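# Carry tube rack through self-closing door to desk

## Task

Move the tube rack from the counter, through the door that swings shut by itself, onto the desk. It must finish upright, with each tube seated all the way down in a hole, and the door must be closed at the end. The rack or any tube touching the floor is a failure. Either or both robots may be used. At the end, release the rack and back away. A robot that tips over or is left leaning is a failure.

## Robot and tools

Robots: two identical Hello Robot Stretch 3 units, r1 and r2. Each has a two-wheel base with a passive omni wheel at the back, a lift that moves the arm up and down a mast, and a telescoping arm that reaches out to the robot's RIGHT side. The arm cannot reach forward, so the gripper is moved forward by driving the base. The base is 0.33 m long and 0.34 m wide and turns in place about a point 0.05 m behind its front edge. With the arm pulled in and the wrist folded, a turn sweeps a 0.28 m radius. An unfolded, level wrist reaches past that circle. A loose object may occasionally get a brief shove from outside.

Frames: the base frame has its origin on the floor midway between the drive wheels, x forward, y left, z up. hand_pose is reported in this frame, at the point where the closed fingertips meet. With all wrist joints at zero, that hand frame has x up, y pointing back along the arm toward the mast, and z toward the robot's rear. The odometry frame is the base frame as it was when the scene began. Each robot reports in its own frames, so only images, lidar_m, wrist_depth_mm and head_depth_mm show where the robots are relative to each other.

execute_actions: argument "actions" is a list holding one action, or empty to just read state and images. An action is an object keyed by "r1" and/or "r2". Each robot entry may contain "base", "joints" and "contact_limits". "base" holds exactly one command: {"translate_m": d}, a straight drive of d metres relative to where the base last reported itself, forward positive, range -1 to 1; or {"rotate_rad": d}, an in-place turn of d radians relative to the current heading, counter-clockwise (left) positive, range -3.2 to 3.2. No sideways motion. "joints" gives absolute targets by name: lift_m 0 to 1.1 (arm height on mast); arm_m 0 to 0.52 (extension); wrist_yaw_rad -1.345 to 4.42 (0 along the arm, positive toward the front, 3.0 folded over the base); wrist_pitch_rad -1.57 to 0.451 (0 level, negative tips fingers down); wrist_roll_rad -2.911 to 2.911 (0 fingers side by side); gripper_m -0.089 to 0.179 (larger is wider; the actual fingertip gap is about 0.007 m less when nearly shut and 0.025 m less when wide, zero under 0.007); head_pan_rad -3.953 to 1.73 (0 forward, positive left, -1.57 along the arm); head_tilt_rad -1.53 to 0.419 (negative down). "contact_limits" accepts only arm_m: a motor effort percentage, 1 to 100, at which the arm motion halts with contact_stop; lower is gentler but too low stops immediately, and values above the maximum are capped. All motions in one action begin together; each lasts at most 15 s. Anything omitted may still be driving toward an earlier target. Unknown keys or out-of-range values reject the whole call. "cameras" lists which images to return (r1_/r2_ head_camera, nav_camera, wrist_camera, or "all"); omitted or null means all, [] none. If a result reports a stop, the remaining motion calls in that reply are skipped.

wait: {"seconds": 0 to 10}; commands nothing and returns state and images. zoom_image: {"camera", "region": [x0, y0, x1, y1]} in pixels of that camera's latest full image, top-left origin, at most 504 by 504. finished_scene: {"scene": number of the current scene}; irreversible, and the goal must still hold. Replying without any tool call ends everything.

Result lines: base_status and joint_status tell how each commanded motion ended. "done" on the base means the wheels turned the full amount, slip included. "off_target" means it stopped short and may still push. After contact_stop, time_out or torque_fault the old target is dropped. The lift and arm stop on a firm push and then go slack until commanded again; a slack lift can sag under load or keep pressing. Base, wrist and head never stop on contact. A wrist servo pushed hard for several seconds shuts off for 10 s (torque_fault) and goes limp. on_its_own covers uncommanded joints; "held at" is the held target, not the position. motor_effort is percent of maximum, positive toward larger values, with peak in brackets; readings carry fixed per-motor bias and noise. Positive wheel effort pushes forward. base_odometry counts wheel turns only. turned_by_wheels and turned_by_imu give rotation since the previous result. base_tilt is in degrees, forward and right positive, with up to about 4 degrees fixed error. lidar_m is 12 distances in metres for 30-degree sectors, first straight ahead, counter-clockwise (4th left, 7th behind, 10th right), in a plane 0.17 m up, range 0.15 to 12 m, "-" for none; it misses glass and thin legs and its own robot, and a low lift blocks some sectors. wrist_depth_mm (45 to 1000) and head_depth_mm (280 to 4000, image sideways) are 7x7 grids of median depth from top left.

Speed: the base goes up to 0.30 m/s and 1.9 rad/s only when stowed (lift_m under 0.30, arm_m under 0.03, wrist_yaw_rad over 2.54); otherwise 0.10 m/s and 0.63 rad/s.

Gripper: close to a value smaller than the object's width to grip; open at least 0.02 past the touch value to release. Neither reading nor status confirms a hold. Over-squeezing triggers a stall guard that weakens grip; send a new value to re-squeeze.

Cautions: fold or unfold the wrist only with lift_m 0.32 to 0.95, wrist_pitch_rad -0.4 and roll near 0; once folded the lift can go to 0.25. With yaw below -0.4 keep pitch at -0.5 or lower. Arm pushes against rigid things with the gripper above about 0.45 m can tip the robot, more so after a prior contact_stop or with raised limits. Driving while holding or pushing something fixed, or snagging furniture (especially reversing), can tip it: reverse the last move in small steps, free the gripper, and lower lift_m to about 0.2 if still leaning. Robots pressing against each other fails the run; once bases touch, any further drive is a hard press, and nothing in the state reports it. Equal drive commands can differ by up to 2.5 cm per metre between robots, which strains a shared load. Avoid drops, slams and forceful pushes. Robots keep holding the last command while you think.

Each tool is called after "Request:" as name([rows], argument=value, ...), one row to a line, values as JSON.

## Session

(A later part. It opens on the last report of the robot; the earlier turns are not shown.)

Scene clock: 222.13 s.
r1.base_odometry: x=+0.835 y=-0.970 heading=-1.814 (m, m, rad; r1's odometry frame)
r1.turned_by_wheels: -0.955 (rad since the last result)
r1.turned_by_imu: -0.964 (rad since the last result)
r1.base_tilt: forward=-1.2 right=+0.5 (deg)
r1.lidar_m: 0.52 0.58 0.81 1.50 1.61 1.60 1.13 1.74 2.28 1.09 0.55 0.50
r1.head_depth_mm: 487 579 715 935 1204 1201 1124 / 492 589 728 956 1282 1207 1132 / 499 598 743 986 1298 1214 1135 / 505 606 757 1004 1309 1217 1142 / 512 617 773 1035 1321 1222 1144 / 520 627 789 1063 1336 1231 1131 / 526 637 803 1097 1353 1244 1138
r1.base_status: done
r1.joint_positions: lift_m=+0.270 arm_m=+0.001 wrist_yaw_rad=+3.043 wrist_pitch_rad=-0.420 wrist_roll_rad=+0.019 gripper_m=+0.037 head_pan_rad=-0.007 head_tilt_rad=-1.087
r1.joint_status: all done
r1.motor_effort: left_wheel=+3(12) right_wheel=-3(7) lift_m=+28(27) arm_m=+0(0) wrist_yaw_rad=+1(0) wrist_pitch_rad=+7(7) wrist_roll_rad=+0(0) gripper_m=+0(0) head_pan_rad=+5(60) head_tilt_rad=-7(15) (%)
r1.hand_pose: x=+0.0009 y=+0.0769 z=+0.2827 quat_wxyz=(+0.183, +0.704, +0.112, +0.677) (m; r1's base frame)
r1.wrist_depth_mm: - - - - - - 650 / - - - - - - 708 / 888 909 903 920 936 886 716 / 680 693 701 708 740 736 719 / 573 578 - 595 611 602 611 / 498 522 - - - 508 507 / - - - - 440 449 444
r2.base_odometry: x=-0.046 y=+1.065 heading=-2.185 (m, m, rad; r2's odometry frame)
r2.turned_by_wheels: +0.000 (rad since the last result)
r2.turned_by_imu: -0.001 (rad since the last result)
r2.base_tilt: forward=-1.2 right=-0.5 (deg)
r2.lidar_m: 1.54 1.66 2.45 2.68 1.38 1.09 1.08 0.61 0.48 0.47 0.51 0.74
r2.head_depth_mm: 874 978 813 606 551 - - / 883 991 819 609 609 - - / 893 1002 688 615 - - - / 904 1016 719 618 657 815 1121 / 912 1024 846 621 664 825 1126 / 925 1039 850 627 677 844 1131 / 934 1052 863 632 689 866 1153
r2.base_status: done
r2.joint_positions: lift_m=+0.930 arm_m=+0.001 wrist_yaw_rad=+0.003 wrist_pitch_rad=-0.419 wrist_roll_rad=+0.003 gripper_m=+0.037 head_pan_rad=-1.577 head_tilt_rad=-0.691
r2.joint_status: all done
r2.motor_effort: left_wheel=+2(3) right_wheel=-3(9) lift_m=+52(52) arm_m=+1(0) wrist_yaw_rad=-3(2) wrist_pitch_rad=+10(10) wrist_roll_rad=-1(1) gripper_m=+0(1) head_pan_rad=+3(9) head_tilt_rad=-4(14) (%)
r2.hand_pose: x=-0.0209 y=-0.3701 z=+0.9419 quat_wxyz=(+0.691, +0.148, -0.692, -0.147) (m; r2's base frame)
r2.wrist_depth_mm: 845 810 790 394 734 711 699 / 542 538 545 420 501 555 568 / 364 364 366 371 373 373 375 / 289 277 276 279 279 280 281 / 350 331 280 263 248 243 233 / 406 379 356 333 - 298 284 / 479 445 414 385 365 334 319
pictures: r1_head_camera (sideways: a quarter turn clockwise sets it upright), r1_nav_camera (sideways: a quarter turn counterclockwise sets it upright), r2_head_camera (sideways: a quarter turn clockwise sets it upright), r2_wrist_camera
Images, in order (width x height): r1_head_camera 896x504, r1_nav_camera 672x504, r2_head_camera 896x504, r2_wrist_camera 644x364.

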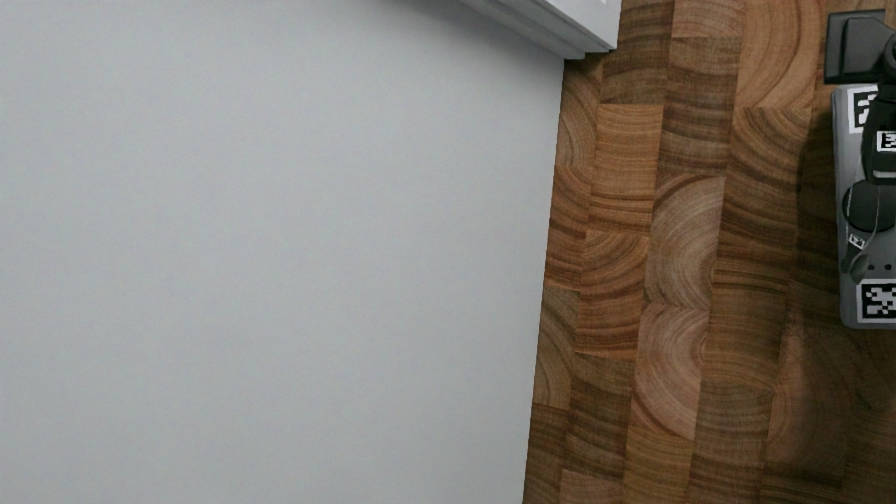

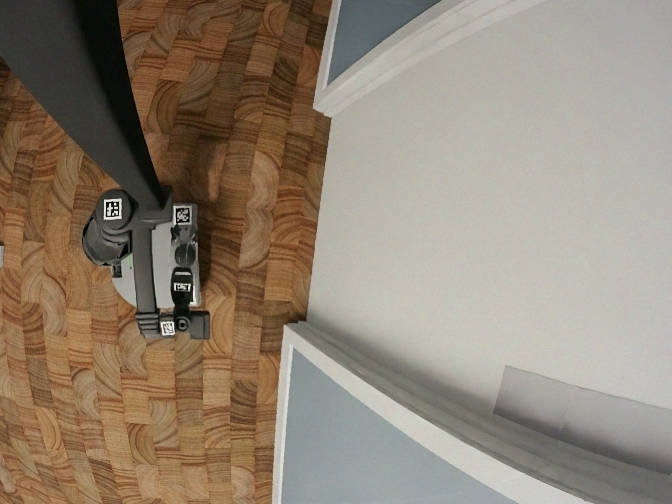

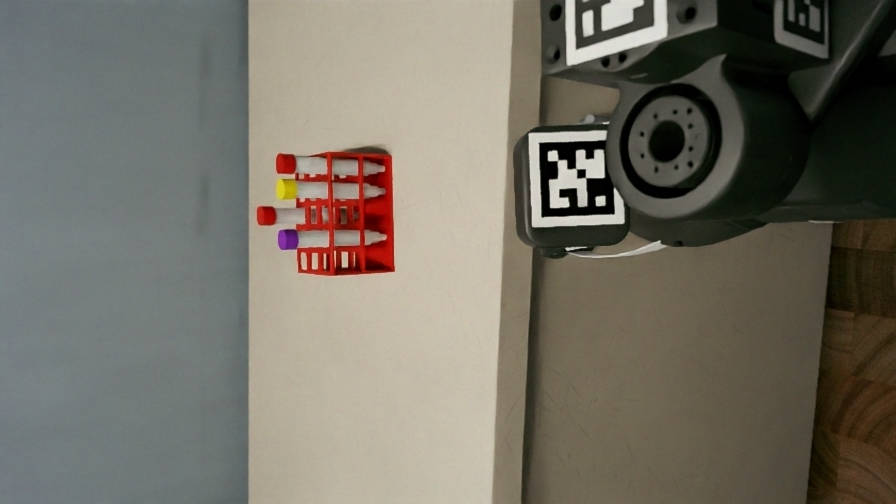

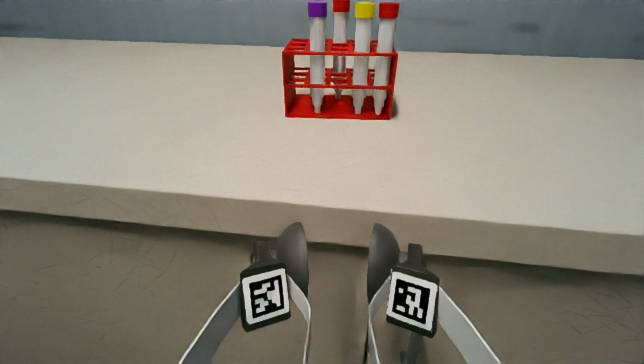

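Request:
execute_actions([
  {"r1": {"joints": {"lift_m": 0.36}}, "r2": {"joints": {"gripper_m": 0.179, "wrist_pitch_rad": -0.22, "lift_m": 0.905, "arm_m": 0.12}}},
], cameras=["r2_head_camera", "r2_wrist_camera"])

Scene clock: 278.33 s.
r1.base_odometry: x=+0.835 y=-0.970 heading=-1.814 (m, m, rad; r1's odometry frame)
r1.turned_by_wheels: +0.000 (rad since the last result)
r1.turned_by_imu: +0.000 (rad since the last result)
r1.base_tilt: forward=-1.3 right=+0.5 (deg)
r1.lidar_m: 0.52 0.58 0.81 1.50 1.61 1.59 1.13 1.73 2.28 1.09 0.55 0.50
r1.head_depth_mm: 486 578 714 935 1203 1199 1130 / 492 588 729 958 1285 1204 1127 / 499 597 744 981 1296 1212 1130 / 505 606 758 1010 1311 1225 1142 / 512 616 775 1035 1328 1220 1143 / 519 625 788 1065 1326 1229 1126 / 525 635 806 1098 1365 1243 1140
r1.base_status: not commanded
r1.joint_positions: lift_m=+0.360 arm_m=+0.001 wrist_yaw_rad=+3.043 wrist_pitch_rad=-0.420 wrist_roll_rad=+0.019 gripper_m=+0.037 head_pan_rad=-0.007 head_tilt_rad=-1.087
r1.joint_status: all done
r1.motor_effort: left_wheel=+3(3) right_wheel=-3(3) lift_m=+57(64) arm_m=+0(0) wrist_yaw_rad=+1(1) wrist_pitch_rad=+7(7) wrist_roll_rad=+0(0) gripper_m=+1(1) head_pan_rad=+5(4) head_tilt_rad=-6(6) (%)
r1.hand_pose: x=+0.0009 y=+0.0769 z=+0.3718 quat_wxyz=(+0.183, +0.704, +0.112, +0.677) (m; r1's base frame)
r1.wrist_depth_mm: - - - - - - 647 / - - - - - - 687 / - - - - - - 728 / 834 868 870 901 899 855 764 / 696 709 - 718 766 736 696 / 601 601 - 617 - 632 629 / 529 539 - 539 535 536 544
r2.base_odometry: x=-0.046 y=+1.065 heading=-2.185 (m, m, rad; r2's odometry frame)
r2.turned_by_wheels: +0.000 (rad since the last result)
r2.turned_by_imu: -0.001 (rad since the last result)
r2.base_tilt: forward=-1.2 right=-0.5 (deg)
r2.lidar_m: 1.55 1.66 2.45 2.69 1.39 1.09 1.07 0.61 0.48 0.47 0.50 0.75
r2.head_depth_mm: 876 978 813 - - 777 967 / 885 991 818 - - 794 998 / 895 1003 689 - - 814 1028 / 905 1014 718 641 658 809 1120 / 912 1024 843 624 665 827 1127 / 923 1036 852 627 677 846 1132 / 930 1052 861 632 692 863 1158
r2.base_status: not commanded
r2.joint_positions: lift_m=+0.906 arm_m=+0.120 wrist_yaw_rad=+0.002 wrist_pitch_rad=-0.242 wrist_roll_rad=+0.003 gripper_m=+0.179 head_pan_rad=-1.577 head_tilt_rad=-0.691
r2.joint_status: all done
r2.motor_effort: left_wheel=+2(2) right_wheel=-3(3) lift_m=+23(44) arm_m=+7(7) wrist_yaw_rad=-2(3) wrist_pitch_rad=+11(11) wrist_roll_rad=-1(1) gripper_m=+0(98) head_pan_rad=+3(3) head_tilt_rad=-4(5) (%)
r2.hand_pose: x=-0.0211 y=-0.5076 z=+0.9595 quat_wxyz=(+0.701, +0.086, -0.703, -0.085) (m; r2's base frame)
r2.wrist_depth_mm: 732 714 677 656 639 611 592 / 786 760 713 673 657 646 626 / 581 589 597 289 497 632 643 / 367 368 370 320 333 386 386 / 267 282 270 273 274 276 278 / 211 211 212 213 214 215 226 / - 168 175 175 176 176 -
pictures: r2_head_camera (sideways: a quarter turn clockwise sets it upright), r2_wrist_camera
Images, in order (width x height): r2_head_camera 896x504, r2_wrist_camera 644x364.

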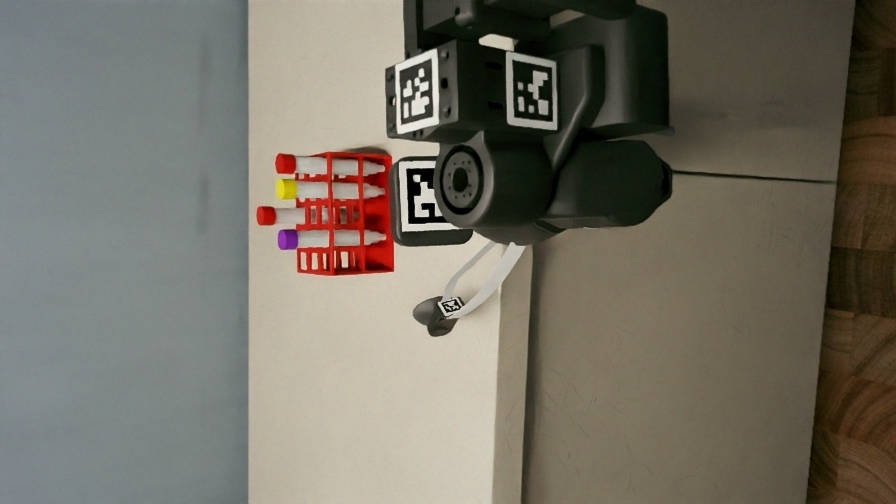

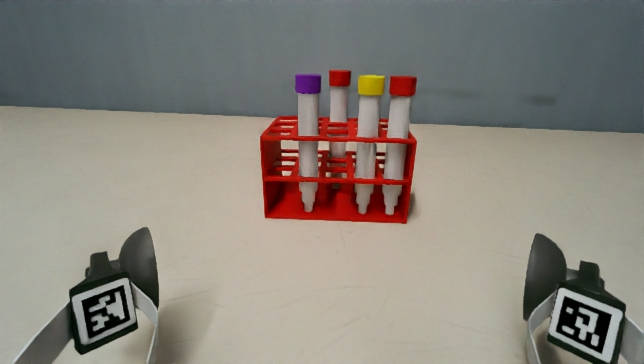

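Request:
execute_actions([
  {"r1": {"base": {"translate_m": 0.12}, "joints": {"wrist_yaw_rad": 0.0, "gripper_m": 0.0}}, "r2": {"joints": {"lift_m": 0.894, "arm_m": 0.235}}},
], cameras=["r2_wrist_camera", "r1_nav_camera"])

Scene clock: 306.80 s.
r1.base_odometry: x=+0.806 y=-1.086 heading=-1.814 (m, m, rad; r1's odometry frame)
r1.turned_by_wheels: +0.000 (rad since the last result)
r1.turned_by_imu: +0.000 (rad since the last result)
r1.base_tilt: forward=-1.2 right=+0.6 (deg)
r1.lidar_m: 0.41 0.45 0.70 1.48 1.63 1.71 1.25 1.86 2.30 0.80 0.41 0.41
r1.head_depth_mm: 367 436 540 704 1008 1184 1111 / 371 444 550 724 1056 1201 1130 / 377 451 561 740 1095 1217 1138 / 382 457 573 759 1137 1229 1141 / 386 466 584 779 1181 1227 1143 / 391 472 595 804 1232 1232 1129 / 397 481 608 823 1281 1238 1137
r1.base_status: done
r1.joint_positions: lift_m=+0.360 arm_m=+0.001 wrist_yaw_rad=+0.003 wrist_pitch_rad=-0.420 wrist_roll_rad=+0.019 gripper_m=+0.000 head_pan_rad=-0.007 head_tilt_rad=-1.087
r1.joint_status: all done
r1.motor_effort: left_wheel=+3(9) right_wheel=-3(3) lift_m=+57(57) arm_m=+0(0) wrist_yaw_rad=-4(2) wrist_pitch_rad=+7(7) wrist_roll_rad=+0(0) gripper_m=-3(77) head_pan_rad=+5(5) head_tilt_rad=-6(6) (%)
r1.hand_pose: x=-0.0208 y=-0.3703 z=+0.3718 quat_wxyz=(+0.685, +0.147, -0.698, -0.148) (m; r1's base frame)
r1.wrist_depth_mm: 314 418 664 - - - - / 322 436 681 - - - - / 333 440 724 - - - - / 342 462 753 882 861 917 929 / 345 483 674 - 733 745 734 / 357 489 612 - 621 627 627 / 373 492 527 527 537 539 551
r2.base_odometry: x=-0.046 y=+1.065 heading=-2.185 (m, m, rad; r2's odometry frame)
r2.turned_by_wheels: +0.000 (rad since the last result)
r2.turned_by_imu: -0.001 (rad since the last result)
r2.base_tilt: forward=-1.2 right=-0.5 (deg)
r2.lidar_m: 1.55 1.65 2.46 2.69 1.38 1.09 1.08 0.61 0.48 0.47 0.50 0.74
r2.head_depth_mm: 875 981 875 - 637 762 968 / 887 991 909 - 625 773 996 / 895 1002 683 - 651 790 1025 / 902 1011 722 597 653 807 1120 / 914 1026 845 623 664 826 1127 / 924 1039 852 625 678 844 1132 / 936 1048 858 633 691 866 1158
r2.base_status: not commanded
r2.joint_positions: lift_m=+0.894 arm_m=+0.235 wrist_yaw_rad=+0.001 wrist_pitch_rad=-0.241 wrist_roll_rad=+0.003 gripper_m=+0.179 head_pan_rad=-1.577 head_tilt_rad=-0.691
r2.joint_status: all done
r2.motor_effort: left_wheel=+2(2) right_wheel=-3(3) lift_m=+24(24) arm_m=+7(10) wrist_yaw_rad=-2(2) wrist_pitch_rad=+11(11) wrist_roll_rad=-1(1) gripper_m=+0(0) head_pan_rad=+2(3) head_tilt_rad=-4(4) (%)
r2.hand_pose: x=-0.0211 y=-0.6226 z=+0.9486 quat_wxyz=(+0.701, +0.086, -0.703, -0.085) (m; r2's base frame)
r2.wrist_depth_mm: 615 591 570 548 530 512 495 / 650 626 597 558 540 534 522 / 534 539 550 202 149 555 534 / 337 339 209 176 159 356 358 / 246 259 197 186 168 255 255 / 198 194 192 192 183 199 210 / - 155 161 161 163 163 -
pictures: r1_nav_camera (sideways: a quarter turn counterclockwise sets it upright), r2_wrist_camera
Images, in order (width x height): r1_nav_camera 672x504, r2_wrist_camera 644x364.

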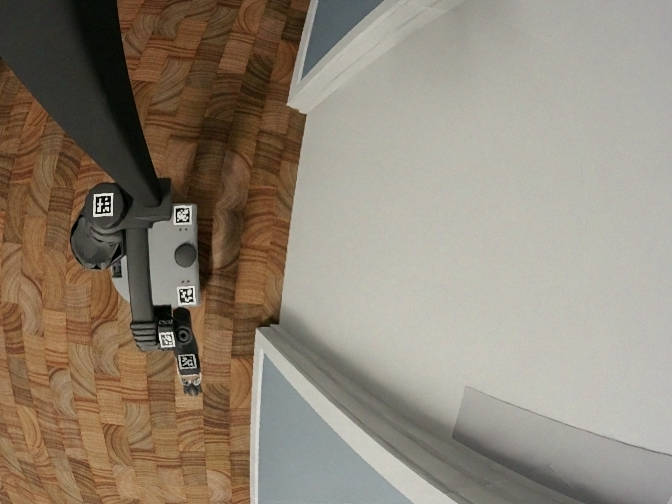

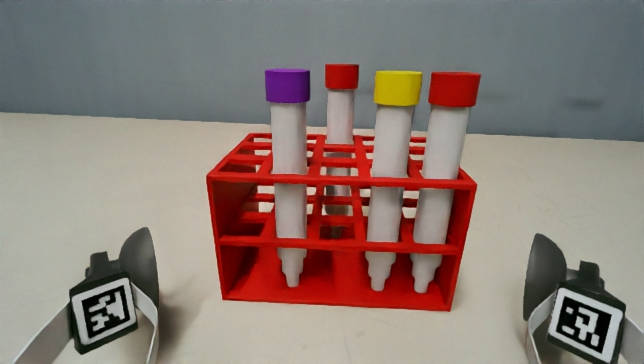

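Request:
execute_actions([
  {"r1": {"joints": {"wrist_pitch_rad": -0.7, "wrist_yaw_rad": -0.35}}, "r2": {"joints": {"arm_m": 0.298}}},
], cameras=["r2_wrist_camera", "r2_head_camera"])

Scene clock: 316.70 s.
r1.base_odometry: x=+0.806 y=-1.086 heading=-1.814 (m, m, rad; r1's odometry frame)
r1.turned_by_wheels: +0.000 (rad since the last result)
r1.turned_by_imu: +0.000 (rad since the last result)
r1.base_tilt: forward=-1.1 right=+0.6 (deg)
r1.lidar_m: 0.41 0.45 0.69 1.49 1.63 1.71 1.25 1.87 2.30 0.80 0.41 0.41
r1.head_depth_mm: 367 436 540 706 1009 1183 1110 / 372 444 549 722 1052 1203 1127 / 377 450 561 742 1093 1209 1135 / 382 458 571 761 1141 1220 1144 / 386 465 582 781 1185 1222 1141 / 391 473 595 803 1237 1237 1138 / 397 482 606 827 1288 1240 1139
r1.base_status: not commanded
r1.joint_positions: lift_m=+0.360 arm_m=+0.001 wrist_yaw_rad=-0.347 wrist_pitch_rad=-0.709 wrist_roll_rad=+0.019 gripper_m=+0.000 head_pan_rad=-0.007 head_tilt_rad=-1.087
r1.joint_status: all done
r1.motor_effort: left_wheel=+3(3) right_wheel=-3(3) lift_m=+56(57) arm_m=+0(0) wrist_yaw_rad=-3(4) wrist_pitch_rad=+3(4) wrist_roll_rad=+0(0) gripper_m=-2(2) head_pan_rad=+5(4) head_tilt_rad=-6(7) (%)
r1.hand_pose: x=-0.0823 y=-0.3142 z=+0.3131 quat_wxyz=(+0.604, +0.124, -0.701, -0.358) (m; r1's base frame)
r1.wrist_depth_mm: 559 856 939 952 956 981 933 / 544 764 803 806 809 801 807 / 516 681 684 687 707 693 691 / 505 594 587 604 598 612 609 / 488 537 540 - 550 538 541 / 462 482 494 - 492 486 481 / 435 442 433 442 444 445 447
r2.base_odometry: x=-0.046 y=+1.065 heading=-2.185 (m, m, rad; r2's odometry frame)
r2.turned_by_wheels: +0.000 (rad since the last result)
r2.turned_by_imu: -0.001 (rad since the last result)
r2.base_tilt: forward=-1.1 right=-0.6 (deg)
r2.lidar_m: 1.55 1.66 2.45 2.69 1.38 1.09 1.08 0.61 0.48 0.47 0.50 0.75
r2.head_depth_mm: 875 978 897 - 629 759 970 / 886 990 - 568 625 774 996 / 895 1001 - 571 646 790 1026 / 906 1013 799 607 653 806 1123 / 911 1023 847 622 664 825 1123 / 923 1037 849 626 679 844 1131 / 933 1051 860 632 690 864 1165
r2.base_status: not commanded
r2.joint_positions: lift_m=+0.894 arm_m=+0.298 wrist_yaw_rad=+0.001 wrist_pitch_rad=-0.241 wrist_roll_rad=+0.003 gripper_m=+0.179 head_pan_rad=-1.577 head_tilt_rad=-0.691
r2.joint_status: all done
r2.motor_effort: left_wheel=+2(2) right_wheel=-3(3) lift_m=+24(24) arm_m=+7(6) wrist_yaw_rad=-2(2) wrist_pitch_rad=+11(11) wrist_roll_rad=+0(1) gripper_m=+0(1) head_pan_rad=+3(3) head_tilt_rad=-5(4) (%)
r2.hand_pose: x=-0.0212 y=-0.6856 z=+0.9486 quat_wxyz=(+0.701, +0.086, -0.703, -0.085) (m; r2's base frame)
r2.wrist_depth_mm: 549 525 509 492 476 454 444 / 588 561 532 500 493 478 466 / 539 543 97 152 94 93 490 / 336 338 127 149 103 102 355 / 245 233 109 121 104 104 257 / 197 115 137 143 118 111 209 / - 150 133 132 122 119 -
pictures: r2_head_camera (sideways: a quarter turn clockwise sets it upright), r2_wrist_camera
Images, in order (width x height): r2_head_camera 896x504, r2_wrist_camera 644x364.

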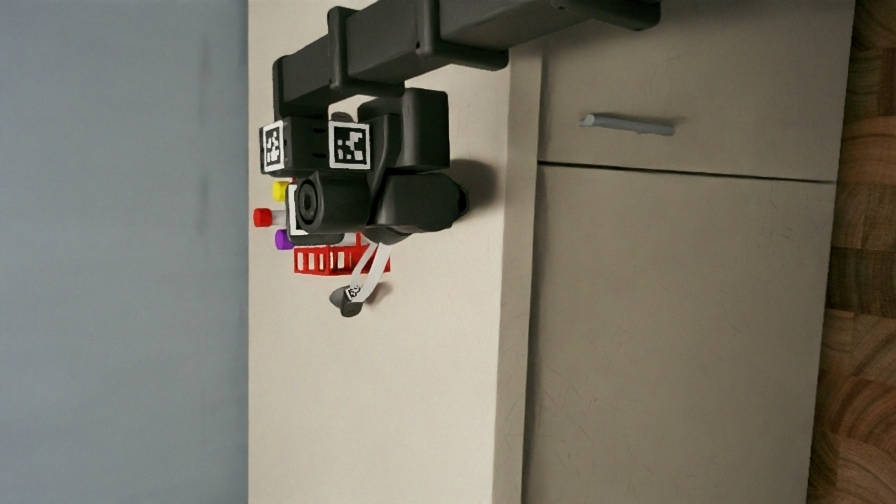

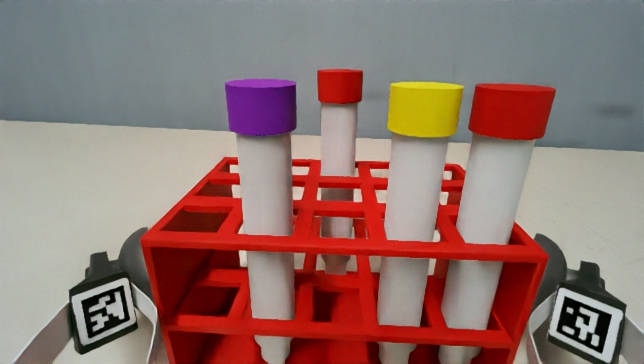

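Request:
execute_actions([
  {"r1": {"base": {"translate_m": 0.1}, "joints": {"wrist_yaw_rad": -1.25}}, "r2": {"joints": {"gripper_m": 0.11}}},
], cameras=["r2_wrist_camera", "r2_head_camera", "r1_nav_camera"])

Scene clock: 326.50 s.
r1.base_odometry: x=+0.782 y=-1.183 heading=-1.814 (m, m, rad; r1's odometry frame)
r1.turned_by_wheels: +0.000 (rad since the last result)
r1.turned_by_imu: +0.000 (rad since the last result)
r1.base_tilt: forward=-1.2 right=+0.5 (deg)
r1.lidar_m: 0.31 0.34 0.53 1.47 1.62 1.81 1.35 1.97 2.31 0.56 0.35 0.31
r1.head_depth_mm: - 319 393 514 744 1138 1110 / 288 324 401 528 767 1175 1132 / 289 329 409 542 798 1194 1137 / 292 334 418 555 832 1204 1139 / 292 340 425 569 863 1219 1137 / 296 345 432 586 899 1231 1128 / 297 350 442 602 939 1235 1141
r1.base_status: done
r1.joint_positions: lift_m=+0.360 arm_m=+0.001 wrist_yaw_rad=-1.247 wrist_pitch_rad=-0.710 wrist_roll_rad=+0.019 gripper_m=+0.000 head_pan_rad=-0.007 head_tilt_rad=-1.087
r1.joint_status: all done
r1.motor_effort: left_wheel=+3(10) right_wheel=-3(3) lift_m=+57(57) arm_m=+0(0) wrist_yaw_rad=-3(5) wrist_pitch_rad=+3(3) wrist_roll_rad=+0(0) gripper_m=-2(1) head_pan_rad=+5(3) head_tilt_rad=-6(6) (%)
r1.hand_pose: x=-0.1908 y=-0.2028 z=+0.3129 quat_wxyz=(+0.388, -0.193, -0.685, -0.585) (m; r1's base frame)
r1.wrist_depth_mm: 913 922 937 953 938 927 973 / 775 774 801 799 806 819 782 / 679 675 688 671 678 695 684 / 597 597 599 594 611 604 622 / 523 534 535 - 545 540 547 / 485 480 488 - 497 489 489 / 438 438 447 444 450 460 446
r2.base_odometry: x=-0.046 y=+1.065 heading=-2.185 (m, m, rad; r2's odometry frame)
r2.turned_by_wheels: +0.000 (rad since the last result)
r2.turned_by_imu: -0.002 (rad since the last result)
r2.base_tilt: forward=-1.2 right=-0.5 (deg)
r2.lidar_m: 1.55 1.66 2.45 2.69 1.39 1.09 1.08 0.61 0.48 0.47 0.50 0.74
r2.head_depth_mm: 874 976 895 - 628 759 970 / 886 990 - 569 625 773 993 / 894 1000 - 571 646 789 1028 / 902 1014 725 607 652 804 1121 / 911 1025 847 622 665 825 1124 / 919 1040 850 626 677 846 1128 / 936 1051 859 631 690 865 1158
r2.base_status: not commanded
r2.joint_positions: lift_m=+0.894 arm_m=+0.298 wrist_yaw_rad=+0.001 wrist_pitch_rad=-0.241 wrist_roll_rad=+0.003 gripper_m=+0.111 head_pan_rad=-1.577 head_tilt_rad=-0.691
r2.joint_status: all done
r2.motor_effort: left_wheel=+2(2) right_wheel=-3(3) lift_m=+24(24) arm_m=+7(7) wrist_yaw_rad=-2(2) wrist_pitch_rad=+11(11) wrist_roll_rad=-1(1) gripper_m=-19(99) head_pan_rad=+2(3) head_tilt_rad=-3(4) (%)
r2.hand_pose: x=-0.0212 y=-0.6856 z=+0.9486 quat_wxyz=(+0.701, +0.086, -0.703, -0.085) (m; r2's base frame)
r2.wrist_depth_mm: 551 528 513 496 472 458 442 / 581 564 532 498 486 478 465 / 531 543 490 166 113 112 489 / 336 340 146 149 122 306 356 / 246 246 133 158 125 127 256 / 192 194 144 140 132 129 200 / 164 154 152 153 153 151 164
pictures: r1_nav_camera (sideways: a quarter turn counterclockwise sets it upright), r2_head_camera (sideways: a quarter turn clockwise sets it upright), r2_wrist_camera
Images, in order (width x height): r1_nav_camera 672x504, r2_head_camera 896x504, r2_wrist_camera 644x364.

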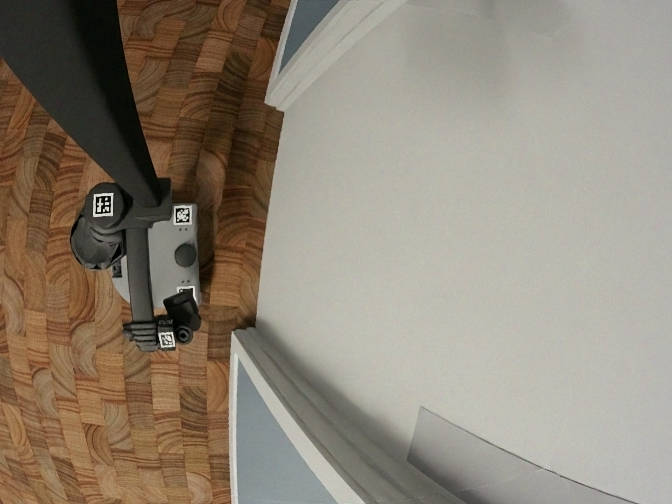

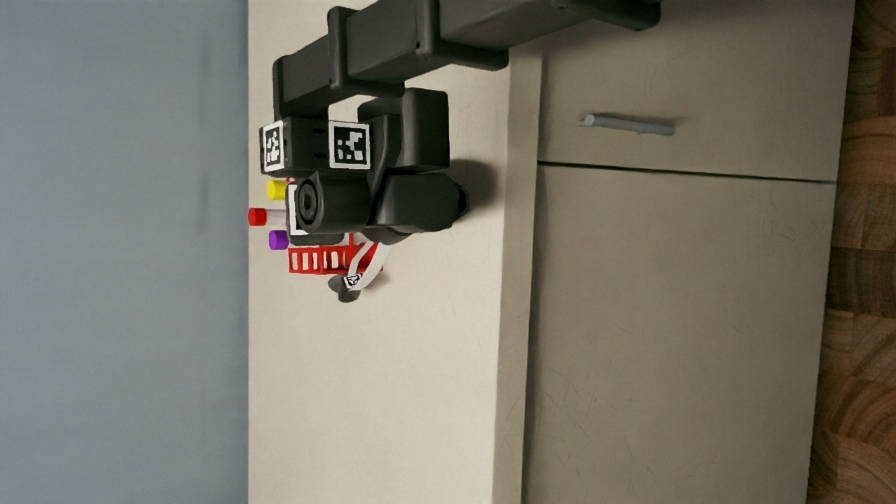

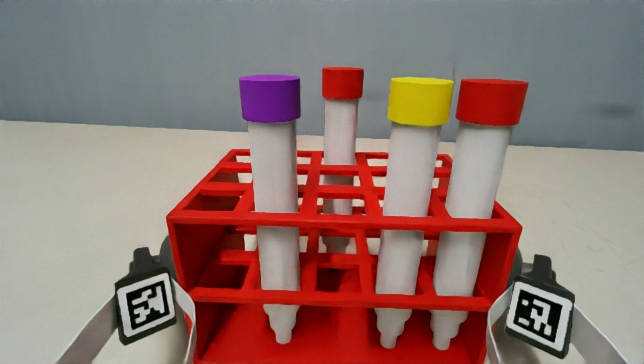

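Request:
zoom_image(camera="r2_head_camera", region=[240, 170, 400, 320])

Region (240, 170, 400, 320) of r2_head_camera's 896x504 image, scaled by 3.150, with more detail than that image has; it fills the top 472 rows of this view, and the rest is white.

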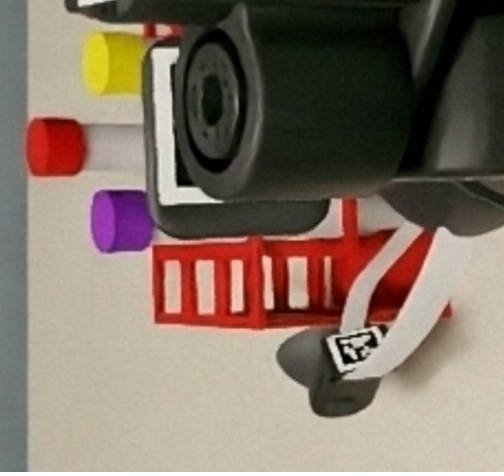

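Request:
execute_actions([
  {"r1": {"base": {"translate_m": 0.1}}, "r2": {"joints": {"gripper_m": 0.07}}},
], cameras=["r2_wrist_camera"])

Scene clock: 359.03 s.
r1.base_odometry: x=+0.758 y=-1.280 heading=-1.814 (m, m, rad; r1's odometry frame)
r1.turned_by_wheels: +0.000 (rad since the last result)
r1.turned_by_imu: +0.000 (rad since the last result)
r1.base_tilt: forward=-1.2 right=+0.5 (deg)
r1.lidar_m: 0.21 0.23 0.36 1.30 1.60 1.82 1.45 2.08 2.32 0.32 0.26 0.21
r1.head_depth_mm: - - - 323 466 836 1103 / - - - 332 483 891 1133 / - - - 340 500 952 1137 / - - 291 349 521 1026 1138 / - - 294 358 541 1117 1139 / - - 295 368 565 1196 1130 / - - 301 378 591 1192 1138
r1.base_status: done
r1.joint_positions: lift_m=+0.360 arm_m=+0.001 wrist_yaw_rad=-1.247 wrist_pitch_rad=-0.710 wrist_roll_rad=+0.019 gripper_m=+0.000 head_pan_rad=-0.007 head_tilt_rad=-1.087
r1.joint_status: not commanded
r1.motor_effort: left_wheel=+3(10) right_wheel=-3(4) lift_m=+57(56) arm_m=+0(0) wrist_yaw_rad=-3(3) wrist_pitch_rad=+3(4) wrist_roll_rad=+0(0) gripper_m=-2(1) head_pan_rad=+4(6) head_tilt_rad=-6(7) (%)
r1.hand_pose: x=-0.1908 y=-0.2028 z=+0.3129 quat_wxyz=(+0.388, -0.193, -0.685, -0.585) (m; r1's base frame)
r1.wrist_depth_mm: 938 932 944 953 932 926 974 / 773 789 795 782 809 817 798 / 669 676 674 681 702 698 700 / 600 600 594 591 618 610 603 / 532 536 525 - 544 542 547 / 484 482 486 - 490 487 489 / 434 441 437 441 447 461 443
r2.base_odometry: x=-0.046 y=+1.065 heading=-2.185 (m, m, rad; r2's odometry frame)
r2.turned_by_wheels: +0.000 (rad since the last result)
r2.turned_by_imu: -0.002 (rad since the last result)
r2.base_tilt: forward=-1.2 right=-0.6 (deg)
r2.lidar_m: 1.55 1.66 2.46 2.69 1.39 1.09 1.08 0.61 0.48 0.47 0.50 0.75
r2.head_depth_mm: 875 978 896 - 629 760 972 / 886 990 - 569 625 771 996 / 894 1001 - 570 645 789 1027 / 902 1013 725 607 652 805 1114 / 911 1023 846 621 664 826 1125 / 924 1036 852 626 679 844 1124 / 933 1055 859 631 691 867 1156
r2.base_status: not commanded
r2.joint_positions: lift_m=+0.894 arm_m=+0.298 wrist_yaw_rad=+0.001 wrist_pitch_rad=-0.240 wrist_roll_rad=+0.003 gripper_m=+0.080 head_pan_rad=-1.577 head_tilt_rad=-0.691
r2.joint_status: gripper_m off_target (ended at +0.080, target +0.070)
r2.on_its_own: gripper_m is held at +0.078, not at your +0.070, by its stall guard, which is still easing
r2.motor_effort: left_wheel=+2(2) right_wheel=-3(3) lift_m=+24(24) arm_m=+7(7) wrist_yaw_rad=-2(2) wrist_pitch_rad=+10(11) wrist_roll_rad=-1(1) gripper_m=-34(99) head_pan_rad=+2(2) head_tilt_rad=-4(5) (%)
r2.hand_pose: x=-0.0212 y=-0.6857 z=+0.9488 quat_wxyz=(+0.701, +0.085, -0.703, -0.085) (m; r2's base frame)
r2.wrist_depth_mm: 547 529 510 492 473 455 443 / 582 558 536 500 494 475 469 / 536 541 494 167 114 111 487 / 336 339 146 150 123 307 360 / 245 247 133 158 126 127 257 / 194 194 144 143 132 129 200 / 165 155 152 153 152 152 164
pictures: r2_wrist_camera
Images, in order (width x height): r2_wrist_camera 644x364.

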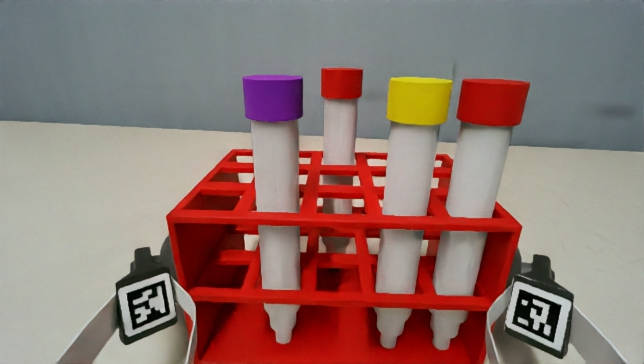

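Request:
execute_actions(actions=[], cameras=[])

Scene clock: 362.77 s.
r1.base_odometry: x=+0.758 y=-1.280 heading=-1.814 (m, m, rad; r1's odometry frame)
r1.turned_by_wheels: +0.000 (rad since the last result)
r1.turned_by_imu: +0.000 (rad since the last result)
r1.base_tilt: forward=-1.2 right=+0.5 (deg)
r1.lidar_m: 0.21 0.23 0.36 1.30 1.60 1.83 1.45 2.08 2.33 0.32 0.26 0.21
r1.head_depth_mm: - - - 323 466 835 1108 / - - - 331 483 892 1133 / - - - 339 502 958 1133 / - - 291 349 521 1034 1143 / - - 294 358 541 1110 1138 / - - 295 368 564 1188 1138 / - - 301 378 590 1198 1140
r1.base_status: done
r1.joint_positions: lift_m=+0.360 arm_m=+0.001 wrist_yaw_rad=-1.247 wrist_pitch_rad=-0.710 wrist_roll_rad=+0.019 gripper_m=+0.000 head_pan_rad=-0.007 head_tilt_rad=-1.087
r1.joint_status: not commanded
r1.motor_effort: left_wheel=+3(10) right_wheel=-3(4) lift_m=+57(56) arm_m=+0(0) wrist_yaw_rad=-4(3) wrist_pitch_rad=+4(4) wrist_roll_rad=+0(0) gripper_m=-2(1) head_pan_rad=+5(6) head_tilt_rad=-6(7) (%)
r1.hand_pose: x=-0.1908 y=-0.2028 z=+0.3129 quat_wxyz=(+0.388, -0.193, -0.685, -0.585) (m; r1's base frame)
r1.wrist_depth_mm: 936 947 908 933 960 936 975 / 781 797 792 794 788 782 814 / 674 670 682 677 682 706 678 / 602 600 606 600 606 610 603 / 531 538 542 - 537 541 548 / 481 484 488 - 485 488 488 / 436 443 439 441 446 463 444
r2.base_odometry: x=-0.046 y=+1.065 heading=-2.185 (m, m, rad; r2's odometry frame)
r2.turned_by_wheels: +0.000 (rad since the last result)
r2.turned_by_imu: -0.001 (rad since the last result)
r2.base_tilt: forward=-1.1 right=-0.5 (deg)
r2.lidar_m: 1.55 1.66 2.45 2.69 1.38 1.10 1.08 0.61 0.48 0.47 0.50 0.75
r2.head_depth_mm: 874 979 896 - 629 762 969 / 886 985 - 569 626 772 996 / 891 1002 - 570 646 790 1026 / 905 1014 725 608 653 809 1120 / 913 1024 845 623 665 826 1125 / 922 1037 851 628 677 845 1133 / 934 1049 861 630 691 866 1152
r2.base_status: not commanded
r2.joint_positions: lift_m=+0.894 arm_m=+0.298 wrist_yaw_rad=+0.001 wrist_pitch_rad=-0.240 wrist_roll_rad=+0.003 gripper_m=+0.098 head_pan_rad=-1.577 head_tilt_rad=-0.691
r2.joint_status: gripper_m off_target (ended at +0.080, target +0.070)
r2.on_its_own: gripper_m is held at +0.096, not at your +0.070, by its stall guard, which is still easing
r2.motor_effort: left_wheel=+2(2) right_wheel=-3(3) lift_m=+23(24) arm_m=+7(7) wrist_yaw_rad=-2(2) wrist_pitch_rad=+11(11) wrist_roll_rad=-1(1) gripper_m=-26(99) head_pan_rad=+2(2) head_tilt_rad=-4(5) (%)
r2.hand_pose: x=-0.0212 y=-0.6857 z=+0.9488 quat_wxyz=(+0.701, +0.085, -0.703, -0.085) (m; r2's base frame)
r2.wrist_depth_mm: 551 531 507 489 477 458 438 / 590 566 538 496 492 478 463 / 532 540 496 168 114 111 486 / 339 338 146 150 122 307 357 / 245 246 133 157 126 127 255 / 194 194 144 143 132 129 200 / 165 155 152 152 152 152 164
pictures: none
No camera images: the call's "cameras" was empty. Leave "cameras" out to get every camera's image.

Request:
execute_actions([
  {"r1": {"base": {"translate_m": 0.09}, "joints": {"head_pan_rad": -1.57, "head_tilt_rad": -1.5}}, "r2": {"joints": {"gripper_m": 0.11, "lift_m": 0.925}}},
], cameras=["r2_wrist_camera", "r2_head_camera", "r1_nav_camera"])

Scene clock: 381.60 s.
r1.base_odometry: x=+0.737 y=-1.368 heading=-1.814 (m, m, rad; r1's odometry frame)
r1.turned_by_wheels: +0.000 (rad since the last result)
r1.turned_by_imu: +0.000 (rad since the last result)
r1.base_tilt: forward=-1.2 right=+0.6 (deg)
r1.lidar_m: - 0.15 0.21 0.62 1.58 1.86 1.54 2.18 2.35 0.30 0.15 -
r1.head_depth_mm: 1339 1320 1282 1258 - - - / 1347 1319 1295 - - - 1189 / 1261 1312 1292 - - 1217 1192 / 437 601 950 1273 1256 1219 1198 / 424 529 616 690 790 921 1104 / 340 368 394 424 460 500 550 / - 296 305 313 323 343 366
r1.base_status: done
r1.joint_positions: lift_m=+0.360 arm_m=+0.001 wrist_yaw_rad=-1.247 wrist_pitch_rad=-0.710 wrist_roll_rad=+0.019 gripper_m=+0.000 head_pan_rad=-1.563 head_tilt_rad=-1.483
r1.joint_status: all done
r1.motor_effort: left_wheel=+3(9) right_wheel=-3(4) lift_m=+57(57) arm_m=+0(0) wrist_yaw_rad=-3(3) wrist_pitch_rad=+4(4) wrist_roll_rad=+0(0) gripper_m=-2(0) head_pan_rad=-3(59) head_tilt_rad=-8(33) (%)
r1.hand_pose: x=-0.1908 y=-0.2028 z=+0.3129 quat_wxyz=(+0.388, -0.193, -0.685, -0.585) (m; r1's base frame)
r1.wrist_depth_mm: 914 926 941 943 946 958 959 / 781 780 794 795 803 804 788 / 664 665 671 680 676 695 709 / 586 589 597 601 596 612 605 / 525 532 533 - 543 540 538 / 485 481 485 - 489 486 485 / 441 441 443 436 457 455 448
r2.base_odometry: x=-0.046 y=+1.065 heading=-2.185 (m, m, rad; r2's odometry frame)
r2.turned_by_wheels: +0.000 (rad since the last result)
r2.turned_by_imu: -0.001 (rad since the last result)
r2.base_tilt: forward=-1.2 right=-0.5 (deg)
r2.lidar_m: 1.55 1.66 2.47 2.69 1.39 1.10 1.08 0.61 0.48 0.47 0.50 0.74
r2.head_depth_mm: 879 975 - 574 621 756 969 / 884 973 - 589 625 773 998 / 895 986 - 590 647 789 1023 / 905 1002 740 617 654 807 1119 / 913 1025 845 622 665 825 1122 / 921 1038 852 627 678 845 1128 / 935 1049 860 631 689 866 1158
r2.base_status: not commanded
r2.joint_positions: lift_m=+0.924 arm_m=+0.298 wrist_yaw_rad=+0.001 wrist_pitch_rad=-0.243 wrist_roll_rad=+0.003 gripper_m=+0.111 head_pan_rad=-1.577 head_tilt_rad=-0.691
r2.joint_status: all done
r2.motor_effort: left_wheel=+2(2) right_wheel=-3(3) lift_m=+53(57) arm_m=+7(7) wrist_yaw_rad=-2(2) wrist_pitch_rad=+12(12) wrist_roll_rad=-1(1) gripper_m=-19(21) head_pan_rad=+2(3) head_tilt_rad=-4(4) (%)
r2.hand_pose: x=-0.0212 y=-0.6855 z=+0.9783 quat_wxyz=(+0.701, +0.086, -0.703, -0.085) (m; r2's base frame)
r2.wrist_depth_mm: 546 527 506 489 479 455 442 / 586 568 538 511 490 475 468 / 601 589 569 175 124 490 491 / 407 411 184 161 127 397 434 / 299 299 147 174 130 130 311 / 235 242 144 145 134 130 244 / 198 188 152 159 147 152 200
pictures: r1_nav_camera (sideways: a quarter turn counterclockwise sets it upright), r2_head_camera (sideways: a quarter turn clockwise sets it upright), r2_wrist_camera
Images, in order (width x height): r1_nav_camera 672x504, r2_head_camera 896x504, r2_wrist_camera 644x364.

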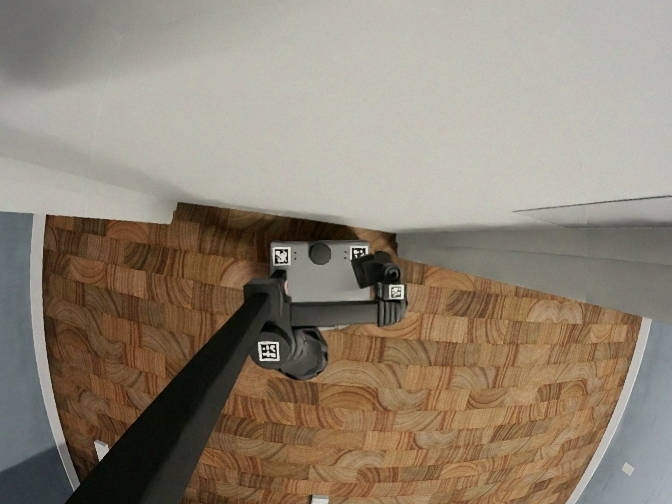

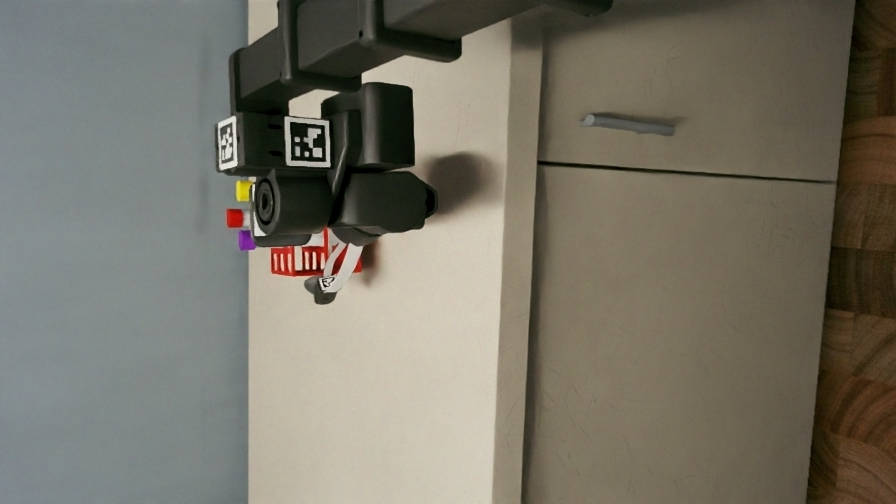

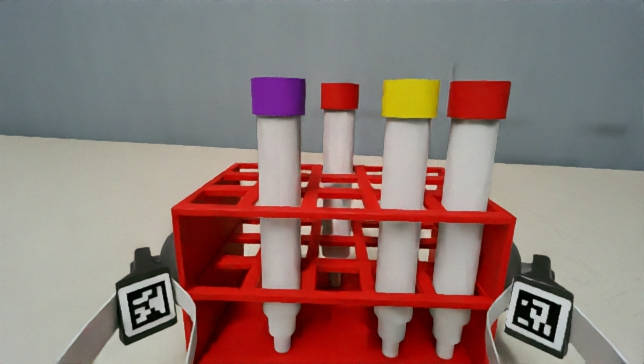

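Request:
execute_actions(actions=[], cameras=["r2_wrist_camera"])

Scene clock: 389.00 s.
r1.base_odometry: x=+0.737 y=-1.368 heading=-1.814 (m, m, rad; r1's odometry frame)
r1.turned_by_wheels: +0.000 (rad since the last result)
r1.turned_by_imu: +0.000 (rad since the last result)
r1.base_tilt: forward=-1.2 right=+0.5 (deg)
r1.lidar_m: - 0.15 0.21 0.62 1.58 1.86 1.54 2.18 2.34 0.30 0.15 -
r1.head_depth_mm: 1349 1314 1282 1261 - - - / 1352 1323 1291 - - - 1187 / 1260 1317 1296 - - 1215 1199 / 437 602 947 1267 1250 1221 1199 / 425 529 615 692 791 922 1108 / 341 368 394 424 459 500 550 / - 296 305 313 324 343 365
r1.base_status: done
r1.joint_positions: lift_m=+0.360 arm_m=+0.001 wrist_yaw_rad=-1.247 wrist_pitch_rad=-0.710 wrist_roll_rad=+0.019 gripper_m=+0.000 head_pan_rad=-1.563 head_tilt_rad=-1.483
r1.joint_status: all done
r1.motor_effort: left_wheel=+3(9) right_wheel=-3(4) lift_m=+57(57) arm_m=+0(0) wrist_yaw_rad=-3(3) wrist_pitch_rad=+4(4) wrist_roll_rad=+0(0) gripper_m=-2(0) head_pan_rad=-3(59) head_tilt_rad=-8(33) (%)
r1.hand_pose: x=-0.1908 y=-0.2028 z=+0.3129 quat_wxyz=(+0.388, -0.193, -0.685, -0.585) (m; r1's base frame)
r1.wrist_depth_mm: 915 924 922 937 922 949 966 / 782 781 787 766 786 790 808 / 684 674 687 688 694 679 695 / 591 588 597 609 595 609 617 / 533 534 539 - 542 542 540 / 478 483 484 - 487 486 490 / 441 436 436 445 449 456 448
r2.base_odometry: x=-0.046 y=+1.065 heading=-2.185 (m, m, rad; r2's odometry frame)
r2.turned_by_wheels: +0.000 (rad since the last result)
r2.turned_by_imu: -0.001 (rad since the last result)
r2.base_tilt: forward=-1.2 right=-0.6 (deg)
r2.lidar_m: 1.55 1.66 2.45 2.69 1.39 1.10 1.07 0.61 0.48 0.47 0.50 0.75
r2.head_depth_mm: 876 977 - 574 622 754 967 / 883 975 - 588 624 772 997 / 891 991 - 591 646 789 1025 / 900 1000 740 616 652 808 1118 / 911 1025 842 622 664 828 1125 / 920 1037 853 626 679 848 1132 / 933 1052 860 632 689 864 1159
r2.base_status: not commanded
r2.joint_positions: lift_m=+0.924 arm_m=+0.298 wrist_yaw_rad=+0.001 wrist_pitch_rad=-0.243 wrist_roll_rad=+0.003 gripper_m=+0.111 head_pan_rad=-1.577 head_tilt_rad=-0.691
r2.joint_status: all done
r2.motor_effort: left_wheel=+2(2) right_wheel=-3(3) lift_m=+53(57) arm_m=+7(7) wrist_yaw_rad=-2(2) wrist_pitch_rad=+12(12) wrist_roll_rad=-1(1) gripper_m=-18(21) head_pan_rad=+3(3) head_tilt_rad=-4(4) (%)
r2.hand_pose: x=-0.0212 y=-0.6855 z=+0.9783 quat_wxyz=(+0.701, +0.086, -0.703, -0.085) (m; r2's base frame)
r2.wrist_depth_mm: 550 534 503 485 470 459 444 / 585 565 533 511 490 476 466 / 604 590 567 175 124 495 494 / 407 413 183 161 127 398 435 / 299 302 147 174 131 130 312 / 236 242 144 145 134 130 244 / 198 188 152 159 147 152 200
pictures: r2_wrist_camera
Images, in order (width x height): r2_wrist_camera 644x364.

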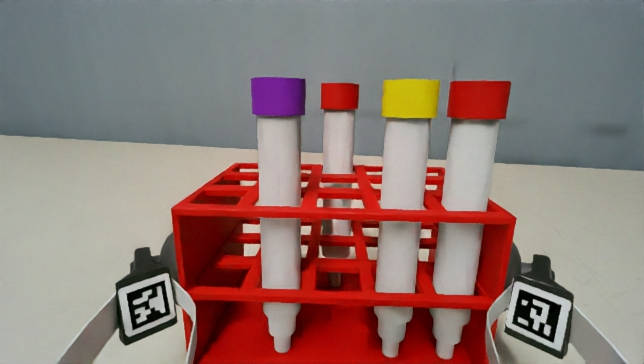

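Request:
execute_actions([
  {"r1": {"base": {"translate_m": 0.12}}, "r2": {"joints": {"wrist_pitch_rad": -0.08}}},
], cameras=["r2_wrist_camera", "r1_nav_camera"])

Scene clock: 416.07 s.
r1.base_odometry: x=+0.708 y=-1.484 heading=-1.814 (m, m, rad; r1's odometry frame)
r1.turned_by_wheels: +0.000 (rad since the last result)
r1.turned_by_imu: -0.230 (rad since the last result)
r1.base_tilt: forward=-1.2 right=+0.5 (deg)
r1.lidar_m: - - 0.15 0.23 1.46 1.89 1.59 2.07 2.47 0.30 0.15 -
r1.head_depth_mm: 1311 1293 1274 1256 1239 - 1205 / 1315 1301 1282 - - - - / 466 692 1279 - - - 1211 / 451 602 857 1020 1170 1228 1222 / 331 350 388 438 503 591 715 / - - - 303 316 334 350 / - - - - - - -
r1.base_status: done
r1.joint_positions: lift_m=+0.360 arm_m=+0.001 wrist_yaw_rad=-1.248 wrist_pitch_rad=-0.712 wrist_roll_rad=+0.019 gripper_m=+0.000 head_pan_rad=-1.338 head_tilt_rad=-1.519
r1.joint_status: not commanded
r1.on_its_own: left_wheel is at rest, and its effort (+19) is outside its rest range (-18 to +18)
r1.motor_effort: left_wheel=+19(50) right_wheel=+3(43) lift_m=+53(57) arm_m=+0(0) wrist_yaw_rad=-3(3) wrist_pitch_rad=+4(5) wrist_roll_rad=+0(0) gripper_m=-2(2) head_pan_rad=-100(100) head_tilt_rad=+8(9) (%)
r1.hand_pose: x=-0.1904 y=-0.2025 z=+0.3127 quat_wxyz=(+0.387, -0.192, -0.685, -0.586) (m; r1's base frame)
r1.wrist_depth_mm: 919 905 936 945 927 932 944 / 782 791 784 787 792 791 818 / 671 672 680 681 699 698 713 / 590 591 601 594 603 606 607 / 531 522 533 - 540 542 540 / 475 479 485 - 491 487 482 / 438 433 439 436 447 461 446
r2.base_odometry: x=-0.046 y=+1.065 heading=-2.185 (m, m, rad; r2's odometry frame)
r2.turned_by_wheels: +0.000 (rad since the last result)
r2.turned_by_imu: -0.001 (rad since the last result)
r2.base_tilt: forward=-1.1 right=-0.5 (deg)
r2.lidar_m: 1.54 1.66 2.46 2.69 1.39 1.09 1.08 0.61 0.48 0.47 0.50 0.74
r2.head_depth_mm: 878 975 - 574 622 756 966 / 885 979 - 589 625 773 1002 / 893 974 - 591 646 789 1027 / 904 981 728 616 653 807 1115 / 916 1025 841 622 665 828 1125 / 923 1040 850 626 677 844 1132 / 932 1050 856 631 690 865 1152
r2.base_status: not commanded
r2.joint_positions: lift_m=+0.924 arm_m=+0.298 wrist_yaw_rad=+0.001 wrist_pitch_rad=-0.113 wrist_roll_rad=+0.003 gripper_m=+0.111 head_pan_rad=-1.577 head_tilt_rad=-0.691
r2.joint_status: all done
r2.motor_effort: left_wheel=+2(2) right_wheel=-3(3) lift_m=+53(54) arm_m=+7(7) wrist_yaw_rad=-2(2) wrist_pitch_rad=+17(19) wrist_roll_rad=-1(1) gripper_m=-19(18) head_pan_rad=+2(2) head_tilt_rad=-4(5) (%)
r2.hand_pose: x=-0.0211 y=-0.6944 z=+1.0103 quat_wxyz=(+0.705, +0.041, -0.707, -0.040) (m; r2's base frame)
r2.wrist_depth_mm: 563 538 518 498 481 464 453 / 584 560 543 514 485 482 466 / 616 592 569 174 123 489 485 / 629 601 183 161 126 513 506 / 409 410 147 175 129 129 436 / 300 310 145 144 132 130 319 / 243 230 152 160 148 152 249
pictures: r1_nav_camera (sideways: a quarter turn counterclockwise sets it upright), r2_wrist_camera
Images, in order (width x height): r1_nav_camera 672x504, r2_wrist_camera 644x364.

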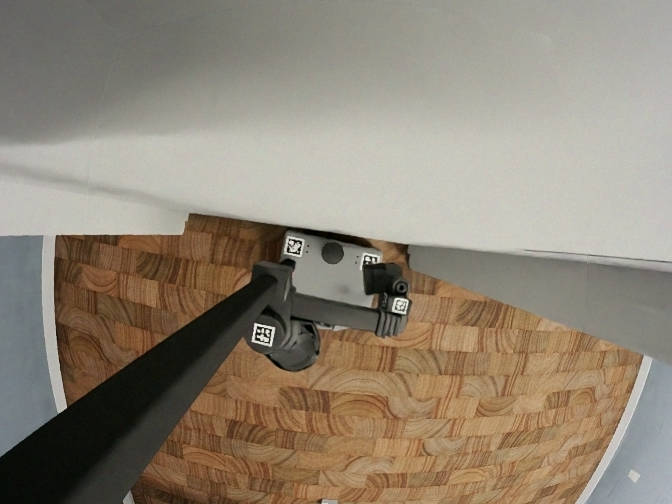

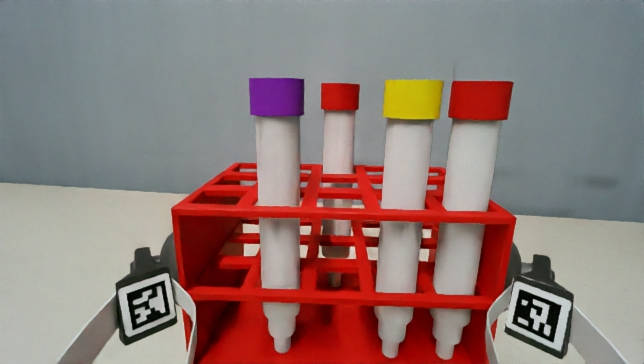

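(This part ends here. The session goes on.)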